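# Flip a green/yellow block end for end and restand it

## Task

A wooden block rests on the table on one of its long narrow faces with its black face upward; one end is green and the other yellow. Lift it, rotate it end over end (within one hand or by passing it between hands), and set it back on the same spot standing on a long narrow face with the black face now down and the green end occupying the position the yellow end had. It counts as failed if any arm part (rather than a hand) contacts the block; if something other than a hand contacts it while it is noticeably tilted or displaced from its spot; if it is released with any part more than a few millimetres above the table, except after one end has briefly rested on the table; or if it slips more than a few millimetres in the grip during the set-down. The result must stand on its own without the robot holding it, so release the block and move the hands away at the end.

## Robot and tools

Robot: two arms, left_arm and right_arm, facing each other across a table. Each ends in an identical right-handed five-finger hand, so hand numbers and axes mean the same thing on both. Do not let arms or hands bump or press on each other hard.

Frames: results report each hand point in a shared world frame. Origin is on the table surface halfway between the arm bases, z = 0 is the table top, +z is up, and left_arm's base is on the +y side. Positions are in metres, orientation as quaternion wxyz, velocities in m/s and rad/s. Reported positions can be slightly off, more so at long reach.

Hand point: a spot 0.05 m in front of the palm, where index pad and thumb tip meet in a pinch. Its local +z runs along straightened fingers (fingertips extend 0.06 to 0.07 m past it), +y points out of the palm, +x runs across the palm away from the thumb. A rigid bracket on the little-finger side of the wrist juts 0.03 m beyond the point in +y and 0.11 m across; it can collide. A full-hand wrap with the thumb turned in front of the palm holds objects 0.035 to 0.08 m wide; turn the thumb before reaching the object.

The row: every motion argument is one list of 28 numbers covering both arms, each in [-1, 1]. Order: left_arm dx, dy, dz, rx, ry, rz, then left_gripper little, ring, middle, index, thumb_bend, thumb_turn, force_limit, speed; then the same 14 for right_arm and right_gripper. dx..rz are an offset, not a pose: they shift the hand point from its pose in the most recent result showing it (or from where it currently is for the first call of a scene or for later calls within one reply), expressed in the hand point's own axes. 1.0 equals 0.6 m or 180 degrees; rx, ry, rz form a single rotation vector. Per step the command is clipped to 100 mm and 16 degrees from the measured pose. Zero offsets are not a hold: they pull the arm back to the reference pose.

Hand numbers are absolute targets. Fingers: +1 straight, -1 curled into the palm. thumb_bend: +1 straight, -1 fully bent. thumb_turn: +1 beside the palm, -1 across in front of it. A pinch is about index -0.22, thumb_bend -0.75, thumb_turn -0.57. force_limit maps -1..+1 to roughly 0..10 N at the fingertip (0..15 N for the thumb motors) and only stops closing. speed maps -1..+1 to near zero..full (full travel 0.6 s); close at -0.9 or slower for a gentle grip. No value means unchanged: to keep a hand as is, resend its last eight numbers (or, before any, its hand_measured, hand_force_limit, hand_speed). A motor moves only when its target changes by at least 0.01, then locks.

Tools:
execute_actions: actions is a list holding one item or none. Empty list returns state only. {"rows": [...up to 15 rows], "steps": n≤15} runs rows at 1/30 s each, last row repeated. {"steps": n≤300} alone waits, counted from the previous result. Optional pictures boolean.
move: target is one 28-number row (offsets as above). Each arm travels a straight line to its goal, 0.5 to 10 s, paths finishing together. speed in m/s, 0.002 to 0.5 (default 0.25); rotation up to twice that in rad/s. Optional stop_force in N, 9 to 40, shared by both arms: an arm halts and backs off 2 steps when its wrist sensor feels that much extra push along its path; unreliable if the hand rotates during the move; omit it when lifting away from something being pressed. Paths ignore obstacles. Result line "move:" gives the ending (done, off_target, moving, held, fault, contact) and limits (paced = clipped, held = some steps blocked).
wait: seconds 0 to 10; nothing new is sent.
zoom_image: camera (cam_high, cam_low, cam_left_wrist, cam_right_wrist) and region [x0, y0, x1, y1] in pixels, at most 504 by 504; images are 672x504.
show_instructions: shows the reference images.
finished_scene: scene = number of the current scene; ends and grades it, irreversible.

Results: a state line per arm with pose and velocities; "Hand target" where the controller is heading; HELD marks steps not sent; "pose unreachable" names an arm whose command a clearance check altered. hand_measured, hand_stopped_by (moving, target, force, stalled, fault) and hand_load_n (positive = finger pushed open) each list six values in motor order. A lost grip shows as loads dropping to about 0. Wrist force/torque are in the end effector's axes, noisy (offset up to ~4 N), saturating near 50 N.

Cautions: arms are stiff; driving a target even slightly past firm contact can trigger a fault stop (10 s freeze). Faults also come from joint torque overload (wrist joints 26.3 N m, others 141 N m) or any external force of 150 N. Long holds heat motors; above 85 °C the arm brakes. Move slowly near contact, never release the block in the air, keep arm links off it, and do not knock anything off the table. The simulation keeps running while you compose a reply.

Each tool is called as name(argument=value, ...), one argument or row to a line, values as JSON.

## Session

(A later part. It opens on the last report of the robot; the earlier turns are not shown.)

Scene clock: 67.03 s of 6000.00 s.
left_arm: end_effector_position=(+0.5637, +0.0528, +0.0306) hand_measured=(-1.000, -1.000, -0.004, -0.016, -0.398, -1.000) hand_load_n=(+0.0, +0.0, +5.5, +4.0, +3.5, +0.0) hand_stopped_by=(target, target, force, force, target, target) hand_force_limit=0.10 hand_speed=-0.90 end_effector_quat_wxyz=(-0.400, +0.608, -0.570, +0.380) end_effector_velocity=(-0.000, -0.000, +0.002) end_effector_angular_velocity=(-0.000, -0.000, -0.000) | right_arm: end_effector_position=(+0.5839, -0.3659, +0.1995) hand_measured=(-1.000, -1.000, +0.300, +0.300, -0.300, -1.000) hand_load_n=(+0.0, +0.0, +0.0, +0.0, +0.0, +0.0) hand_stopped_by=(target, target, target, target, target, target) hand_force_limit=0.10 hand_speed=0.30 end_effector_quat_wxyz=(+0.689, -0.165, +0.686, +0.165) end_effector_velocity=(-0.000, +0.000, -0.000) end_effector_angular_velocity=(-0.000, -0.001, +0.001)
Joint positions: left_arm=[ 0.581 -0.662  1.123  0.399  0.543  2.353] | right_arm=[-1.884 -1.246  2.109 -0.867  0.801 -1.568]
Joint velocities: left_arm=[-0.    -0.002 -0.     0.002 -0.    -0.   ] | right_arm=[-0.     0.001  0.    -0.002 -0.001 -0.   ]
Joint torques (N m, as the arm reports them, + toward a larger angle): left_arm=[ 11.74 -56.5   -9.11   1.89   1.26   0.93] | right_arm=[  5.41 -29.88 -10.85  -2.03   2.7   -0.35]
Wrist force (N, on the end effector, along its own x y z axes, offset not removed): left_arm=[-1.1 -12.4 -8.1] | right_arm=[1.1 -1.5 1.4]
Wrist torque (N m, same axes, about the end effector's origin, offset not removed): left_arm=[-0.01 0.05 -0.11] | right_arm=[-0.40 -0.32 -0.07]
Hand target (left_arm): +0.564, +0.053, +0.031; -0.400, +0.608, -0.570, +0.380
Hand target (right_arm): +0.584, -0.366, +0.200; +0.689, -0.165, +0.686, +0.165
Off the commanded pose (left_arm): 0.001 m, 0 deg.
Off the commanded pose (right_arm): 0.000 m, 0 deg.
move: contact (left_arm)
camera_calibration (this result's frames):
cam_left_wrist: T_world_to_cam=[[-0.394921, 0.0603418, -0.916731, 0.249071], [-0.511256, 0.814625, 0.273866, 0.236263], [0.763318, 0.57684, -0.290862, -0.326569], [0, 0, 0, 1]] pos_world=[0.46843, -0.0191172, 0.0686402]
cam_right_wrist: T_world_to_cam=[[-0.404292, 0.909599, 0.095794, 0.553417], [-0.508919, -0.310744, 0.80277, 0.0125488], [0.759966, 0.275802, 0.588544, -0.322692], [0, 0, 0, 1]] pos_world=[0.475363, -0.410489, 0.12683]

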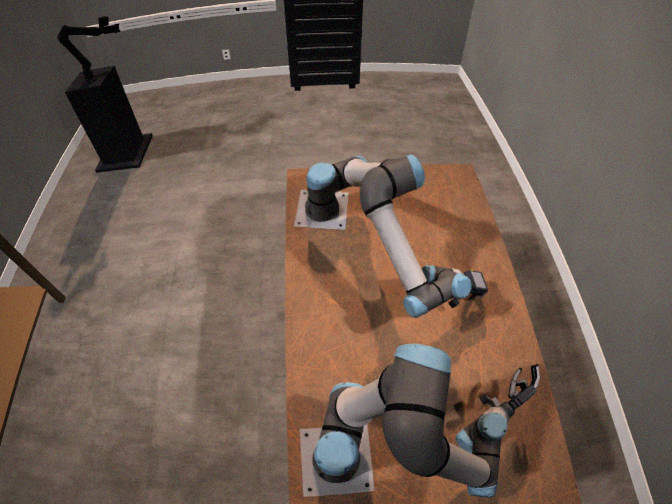

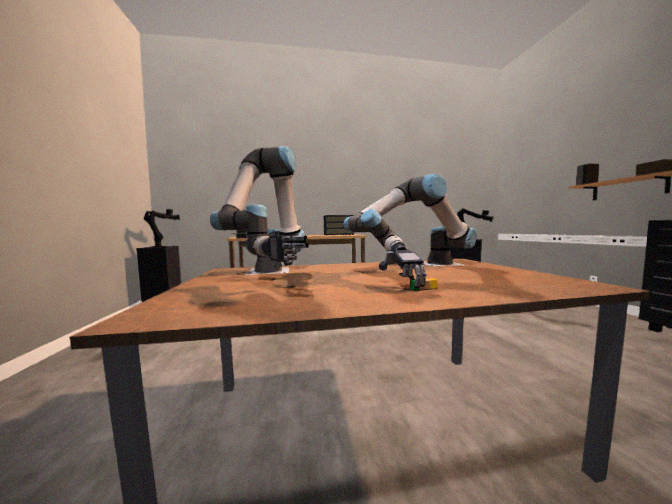

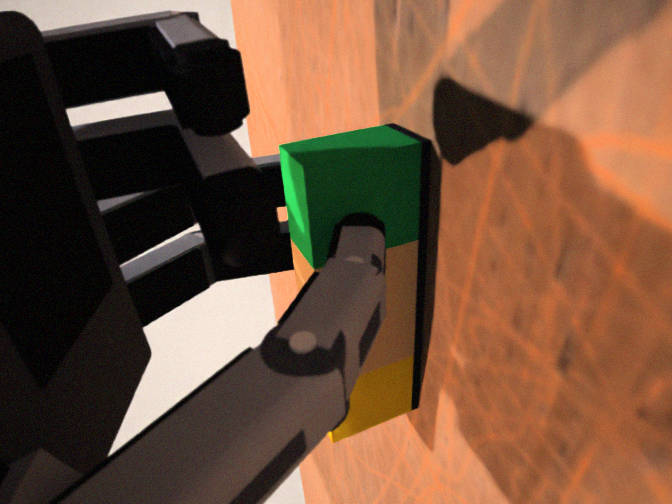

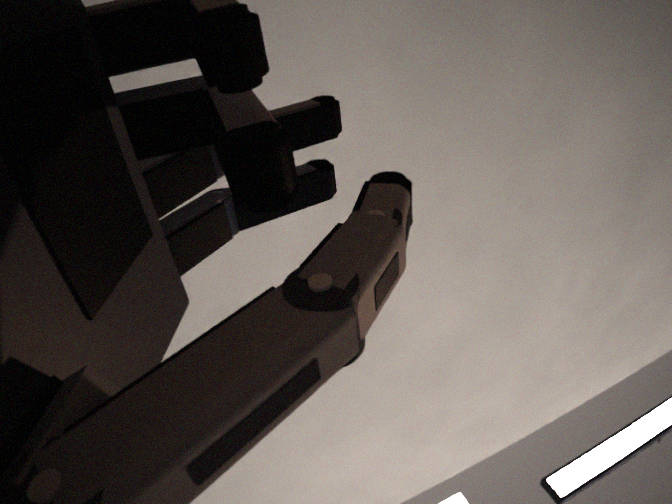

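move(
  target=[0,0,-0.001,0,0,0,-1,-1,0.3,0.3,-0.4,-1,0.1,-0.5,0,0,0,0,0,0,-1,-1,0.3,0.3,-0.3,-1,0.1,0.3],
  speed=0.01,
)

move(
  target=[0,0,-0.012,0,0,0,-1,-1,0.3,0.3,-0.4,-1,0.1,-0.5,0,0,0,0,0,0,-1,-1,0.3,0.3,-0.3,-1,0.1,0.3],
  speed=0.02,
)

move(
  target=[-0.15,-0.27,-0.116,0,0,0,-1,-1,0.3,0.3,-0.4,-1,0.1,-0.5,0,0,0,0,0,0,-1,-1,0.3,0.3,-0.3,-1,0.1,0.3],
)

zoom_image(
  camera="cam_low",
  region=[395,265,455,310],
)

Scene clock: 71.00 s of 6000.00 s.
left_arm: end_effector_position=(+0.5632, +0.0528, +0.0308) hand_measured=(-1.000, -1.000, +0.300, +0.300, -0.400, -1.000) hand_load_n=(+0.0, +0.0, +0.0, +0.0, +0.0, +0.0) hand_stopped_by=(target, target, target, target, target, target) hand_force_limit=0.10 hand_speed=-0.50 end_effector_quat_wxyz=(-0.400, +0.608, -0.570, +0.380) end_effector_velocity=(-0.000, -0.000, -0.000) end_effector_angular_velocity=(+0.000, +0.000, -0.000) | right_arm: end_effector_position=(+0.5839, -0.3659, +0.1995) hand_measured=(-1.000, -1.000, +0.300, +0.300, -0.300, -1.000) hand_load_n=(+0.0, +0.0, +0.0, +0.0, +0.0, +0.0) hand_stopped_by=(target, target, target, target, target, target) hand_force_limit=0.10 hand_speed=0.30 end_effector_quat_wxyz=(+0.689, -0.165, +0.686, +0.165) end_effector_velocity=(-0.000, +0.000, -0.001) end_effector_angular_velocity=(+0.001, +0.002, +0.001)
Joint positions: left_arm=[ 0.58  -0.663  1.124  0.399  0.542  2.352] | right_arm=[-1.884 -1.246  2.109 -0.867  0.801 -1.568]
Joint velocities: left_arm=[-0.001  0.     0.     0.    -0.    -0.   ] | right_arm=[ 0.     0.002  0.     0.    -0.001  0.   ]
Joint torques (N m, as the arm reports them, + toward a larger angle): left_arm=[-11.18 -66.54  -6.98   2.54  -3.37  -2.43] | right_arm=[  5.63 -29.89 -10.95  -2.     2.76  -0.3 ]
Wrist force (N, on the end effector, along its own x y z axes, offset not removed): left_arm=[0.3 0.8 1.2] | right_arm=[-0.3 -2.5 -0.7]
Wrist torque (N m, same axes, about the end effector's origin, offset not removed): left_arm=[0.04 -0.22 0.10] | right_arm=[-0.42 -0.10 -0.21]
Hand target (left_arm): +0.563, +0.053, +0.031; -0.400, +0.608, -0.570, +0.380
Hand target (right_arm): +0.584, -0.366, +0.200; +0.689, -0.165, +0.686, +0.165
Off the commanded pose (left_arm): 0.000 m, 0 deg.
Off the commanded pose (right_arm): 0.000 m, 0 deg.
After step 90, 0.27 s passed at rest.
move: done
camera_calibration (this result's frames):
cam_left_wrist: T_world_to_cam=[[-0.394919, 0.0603161, -0.916734, 0.249083], [-0.511267, 0.814625, 0.273846, 0.23596], [0.763312, 0.576843, -0.290873, -0.326072], [0, 0, 0, 1]] pos_world=[0.4679, -0.0191507, 0.0688806]
cam_right_wrist: T_world_to_cam=[[-0.404293, 0.909599, 0.0957938, 0.553417], [-0.508919, -0.310744, 0.80277, 0.0125488], [0.759966, 0.275803, 0.588544, -0.322691], [0, 0, 0, 1]] pos_world=[0.475363, -0.410489, 0.12683]

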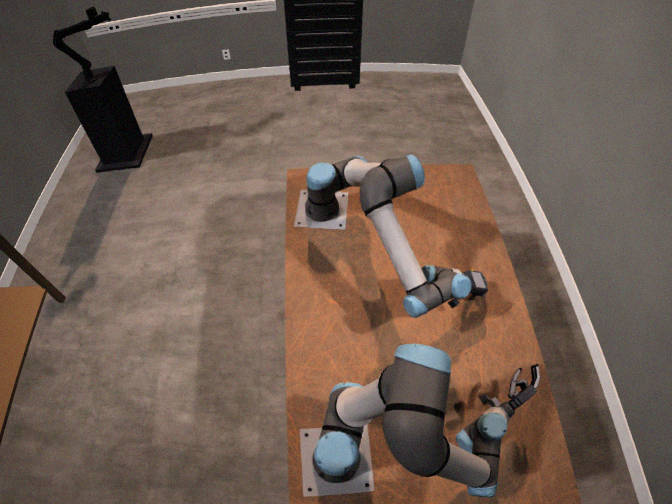

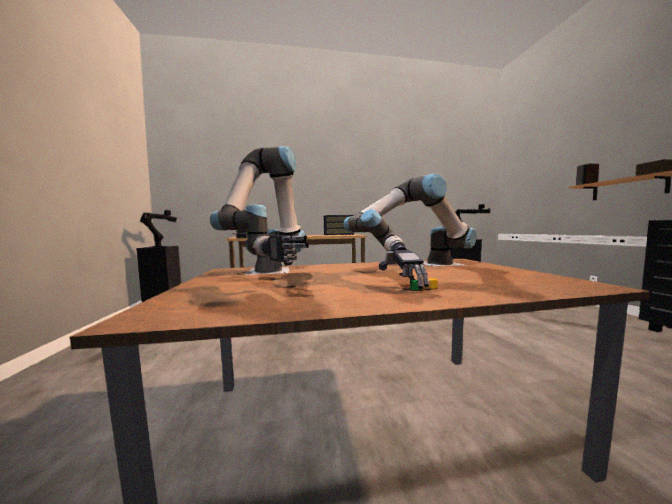

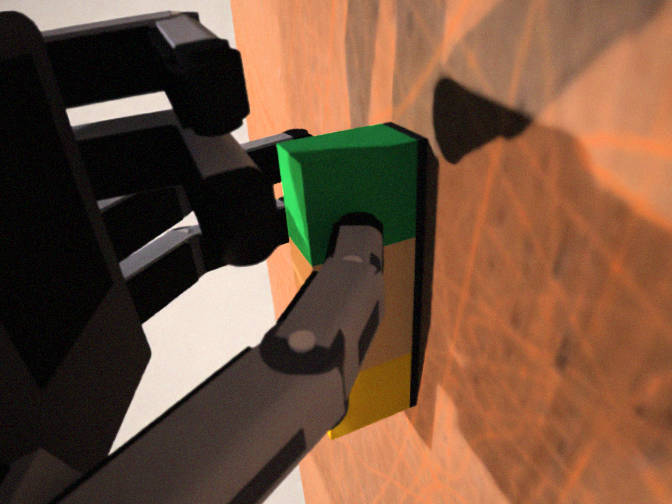

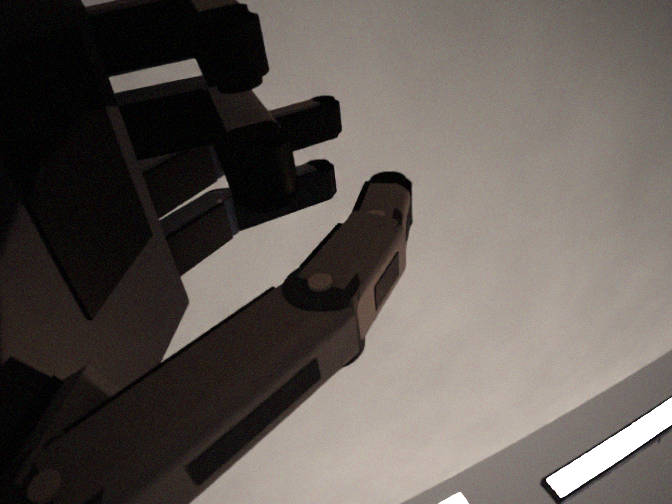

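Scene clock: 71.73 s of 6000.00 s.
left_arm: end_effector_position=(+0.5567, +0.0524, +0.0336) hand_measured=(-1.000, -1.000, +0.300, +0.300, -0.400, -1.000) hand_load_n=(+0.0, +0.0, +0.0, +0.0, +0.0, +0.0) hand_stopped_by=(target, target, target, target, target, target) hand_force_limit=0.10 hand_speed=-0.50 end_effector_quat_wxyz=(-0.400, +0.608, -0.570, +0.380) end_effector_velocity=(-0.001, +0.000, +0.001) end_effector_angular_velocity=(+0.001, +0.000, +0.000) | right_arm: end_effector_position=(+0.5839, -0.3659, +0.1995) hand_measured=(-1.000, -1.000, +0.300, +0.300, -0.300, -1.000) hand_load_n=(+0.0, +0.0, +0.0, +0.0, +0.0, +0.0) hand_stopped_by=(target, target, target, target, target, target) hand_force_limit=0.10 hand_speed=0.30 end_effector_quat_wxyz=(+0.689, -0.165, +0.686, +0.165) end_effector_velocity=(-0.000, +0.000, +0.000) end_effector_angular_velocity=(-0.000, -0.001, +0.002)
Joint positions: left_arm=[ 0.57  -0.671  1.136  0.409  0.536  2.337] | right_arm=[-1.884 -1.246  2.109 -0.867  0.801 -1.568]
Joint velocities: left_arm=[-0.002 -0.002  0.002  0.004 -0.001 -0.003] | right_arm=[ 0.     0.    -0.    -0.001 -0.002  0.   ]
Joint torques (N m, as the arm reports them, + toward a larger angle): left_arm=[-10.83 -66.7   -6.45   2.72  -3.5   -2.51] | right_arm=[  5.47 -30.   -10.7   -2.04   2.82  -0.24]
Wrist force (N, on the end effector, along its own x y z axes, offset not removed): left_arm=[-1.7 -1.6 0.9] | right_arm=[0.7 -2.2 1.9]
Wrist torque (N m, same axes, about the end effector's origin, offset not removed): left_arm=[-0.37 0.11 -0.08] | right_arm=[-0.52 -0.43 -0.10]
Hand target (left_arm): +0.557, +0.052, +0.034; -0.400, +0.608, -0.570, +0.380
Hand target (right_arm): +0.584, -0.366, +0.200; +0.689, -0.165, +0.686, +0.165
Off the commanded pose (left_arm): 0.000 m, 0 deg.
Off the commanded pose (right_arm): 0.000 m, 0 deg.
move: done
camera_calibration (this result's frames):
cam_left_wrist: T_world_to_cam=[[-0.394951, 0.0603164, -0.91672, 0.249075], [-0.511259, 0.814624, 0.273865, 0.232182], [0.763301, 0.576845, -0.290899, -0.320057], [0, 0, 0, 1]] pos_world=[0.461377, -0.0195414, 0.0716417]
cam_right_wrist: T_world_to_cam=[[-0.404292, 0.909599, 0.0957937, 0.553417], [-0.508919, -0.310744, 0.80277, 0.012549], [0.759966, 0.275802, 0.588544, -0.322692], [0, 0, 0, 1]] pos_world=[0.475363, -0.410489, 0.12683]

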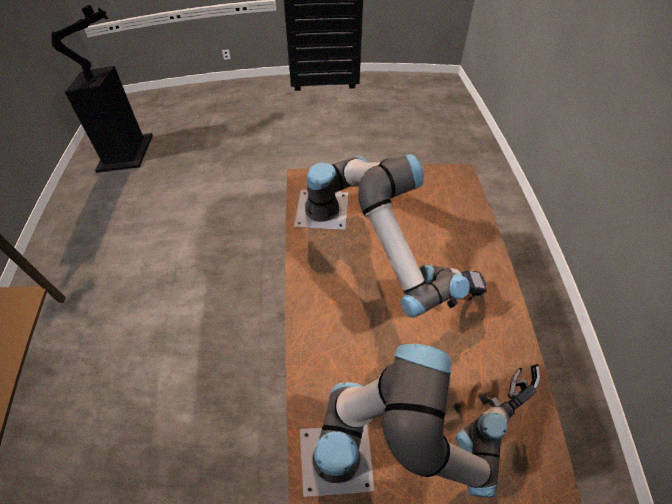

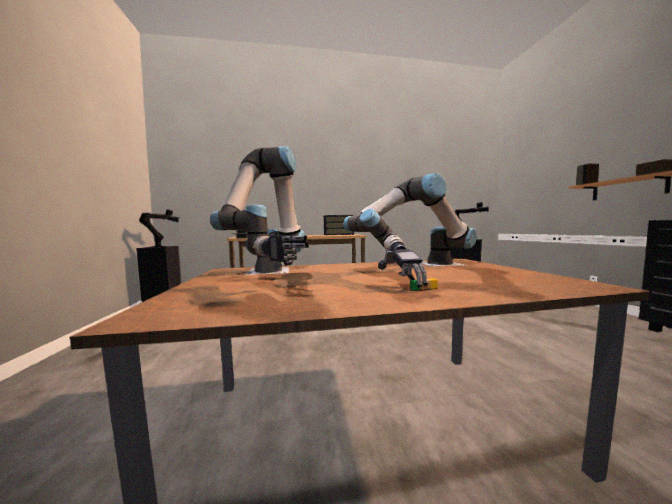

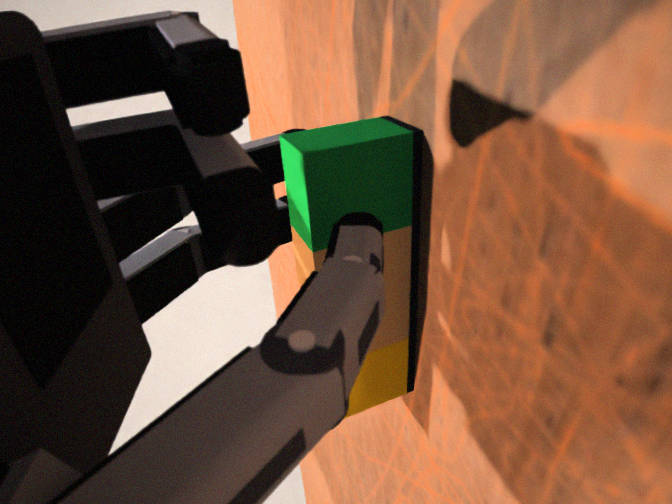

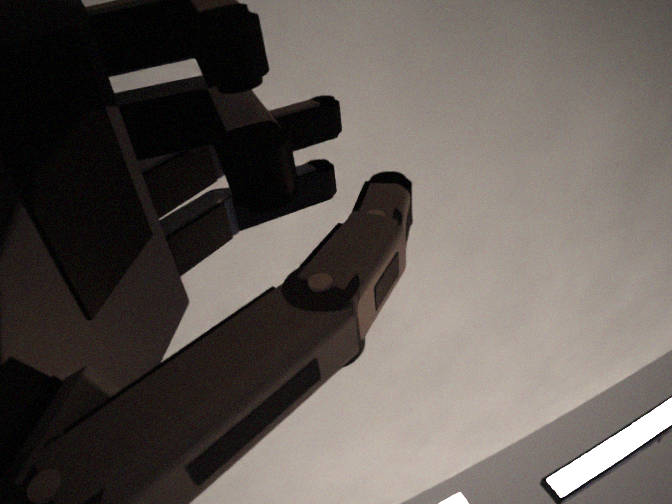

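Scene clock: 73.07 s of 6000.00 s.
left_arm: end_effector_position=(+0.5503, +0.1431, +0.2095) hand_measured=(-1.000, -1.000, +0.300, +0.300, -0.400, -1.000) hand_load_n=(+0.0, +0.0, +0.0, +0.0, +0.0, +0.0) hand_stopped_by=(target, target, target, target, target, target) hand_force_limit=0.10 hand_speed=-0.50 end_effector_quat_wxyz=(-0.400, +0.608, -0.570, +0.380) end_effector_velocity=(-0.000, +0.001, +0.001) end_effector_angular_velocity=(-0.000, -0.000, +0.000) | right_arm: end_effector_position=(+0.5839, -0.3659, +0.1995) hand_measured=(-1.000, -1.000, +0.300, +0.300, -0.300, -1.000) hand_load_n=(+0.0, +0.0, +0.0, +0.0, +0.0, +0.0) hand_stopped_by=(target, target, target, target, target, target) hand_force_limit=0.10 hand_speed=0.30 end_effector_quat_wxyz=(+0.689, -0.165, +0.686, +0.165) end_effector_velocity=(-0.000, +0.000, +0.000) end_effector_angular_velocity=(+0.000, +0.001, +0.001)
Joint positions: left_arm=[ 0.629 -1.023  1.263  0.562  0.575  2.421] | right_arm=[-1.884 -1.246  2.109 -0.867  0.801 -1.568]
Joint velocities: left_arm=[ 0.    -0.003  0.     0.002  0.     0.   ] | right_arm=[-0.    -0.001  0.     0.001 -0.001 -0.   ]
Joint torques (N m, as the arm reports them, + toward a larger angle): left_arm=[ 11.53 -55.11  -9.64   2.53   1.27   2.22] | right_arm=[  5.63 -30.09 -10.52  -2.04   2.84  -0.33]
Wrist force (N, on the end effector, along its own x y z axes, offset not removed): left_arm=[0.5 -1.6 2.0] | right_arm=[1.4 -2.6 1.5]
Wrist torque (N m, same axes, about the end effector's origin, offset not removed): left_arm=[-0.36 -0.26 -0.02] | right_arm=[-0.53 -0.48 -0.15]
Hand target (left_arm): +0.550, +0.143, +0.210; -0.400, +0.608, -0.570, +0.380
Hand target (right_arm): +0.584, -0.366, +0.200; +0.689, -0.165, +0.686, +0.165
Off the commanded pose (left_arm): 0.000 m, 0 deg.
Off the commanded pose (right_arm): 0.000 m, 0 deg.
move: done
camera_calibration (this result's frames):
cam_left_wrist: T_world_to_cam=[[-0.394742, 0.0604359, -0.916802, 0.402199], [-0.511249, 0.814643, 0.273827, 0.1069], [0.763416, 0.576805, -0.290676, -0.31642], [0, 0, 0, 1]] pos_world=[0.454978, 0.0711198, 0.247489]
cam_right_wrist: T_world_to_cam=[[-0.404293, 0.909599, 0.095794, 0.553417], [-0.508919, -0.310744, 0.80277, 0.0125487], [0.759966, 0.275802, 0.588544, -0.322692], [0, 0, 0, 1]] pos_world=[0.475363, -0.410489, 0.12683]

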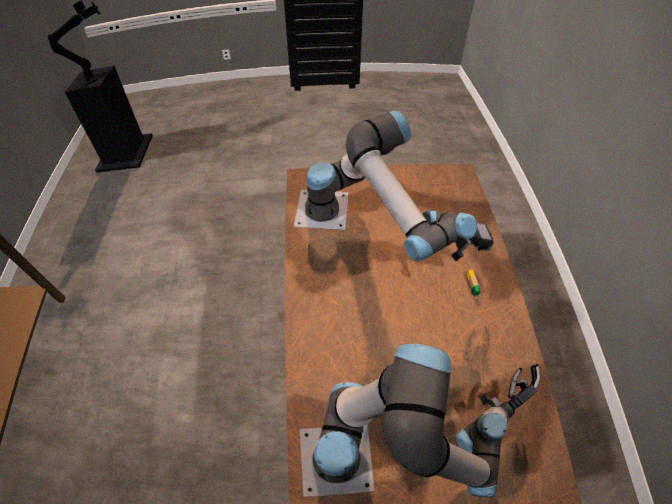

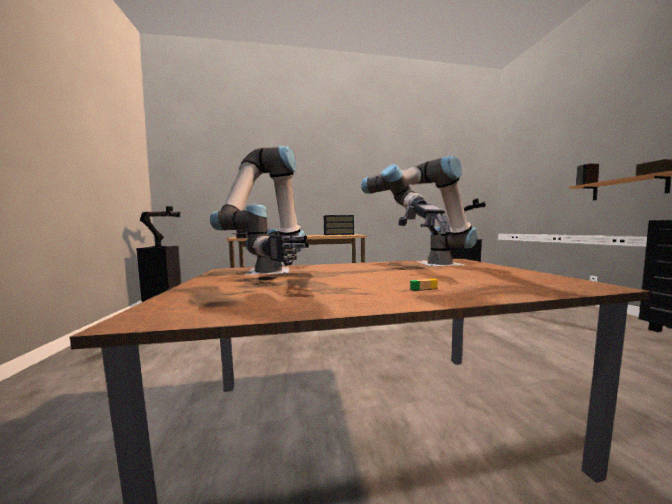

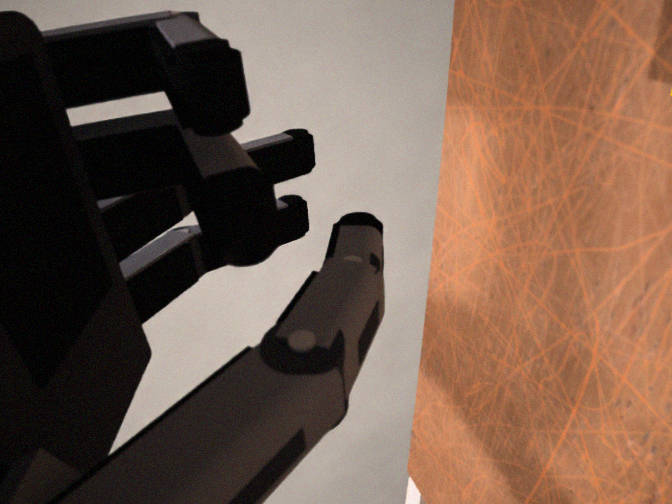

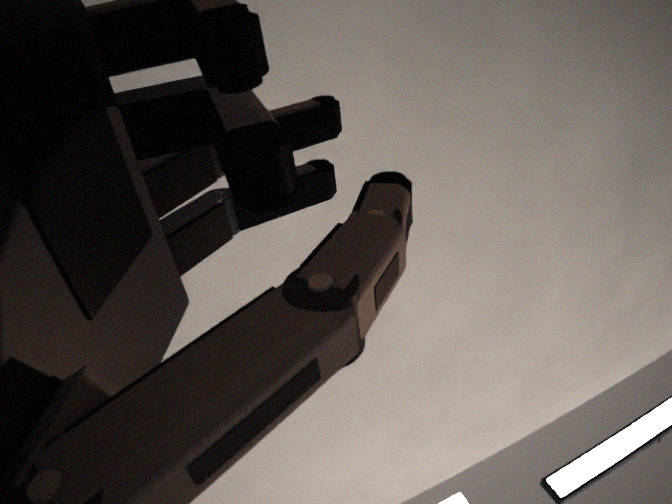

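Region (395, 265, 455, 310) of cam_low's 672x504 image, scaled by 8.400, with more detail than that image has; it fills the top 378 rows of this view, and the rest is white.

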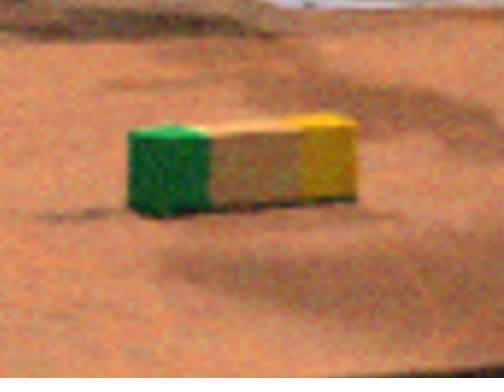

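finished_scene(
  scene=2,
)

The scene is finished: the task was done.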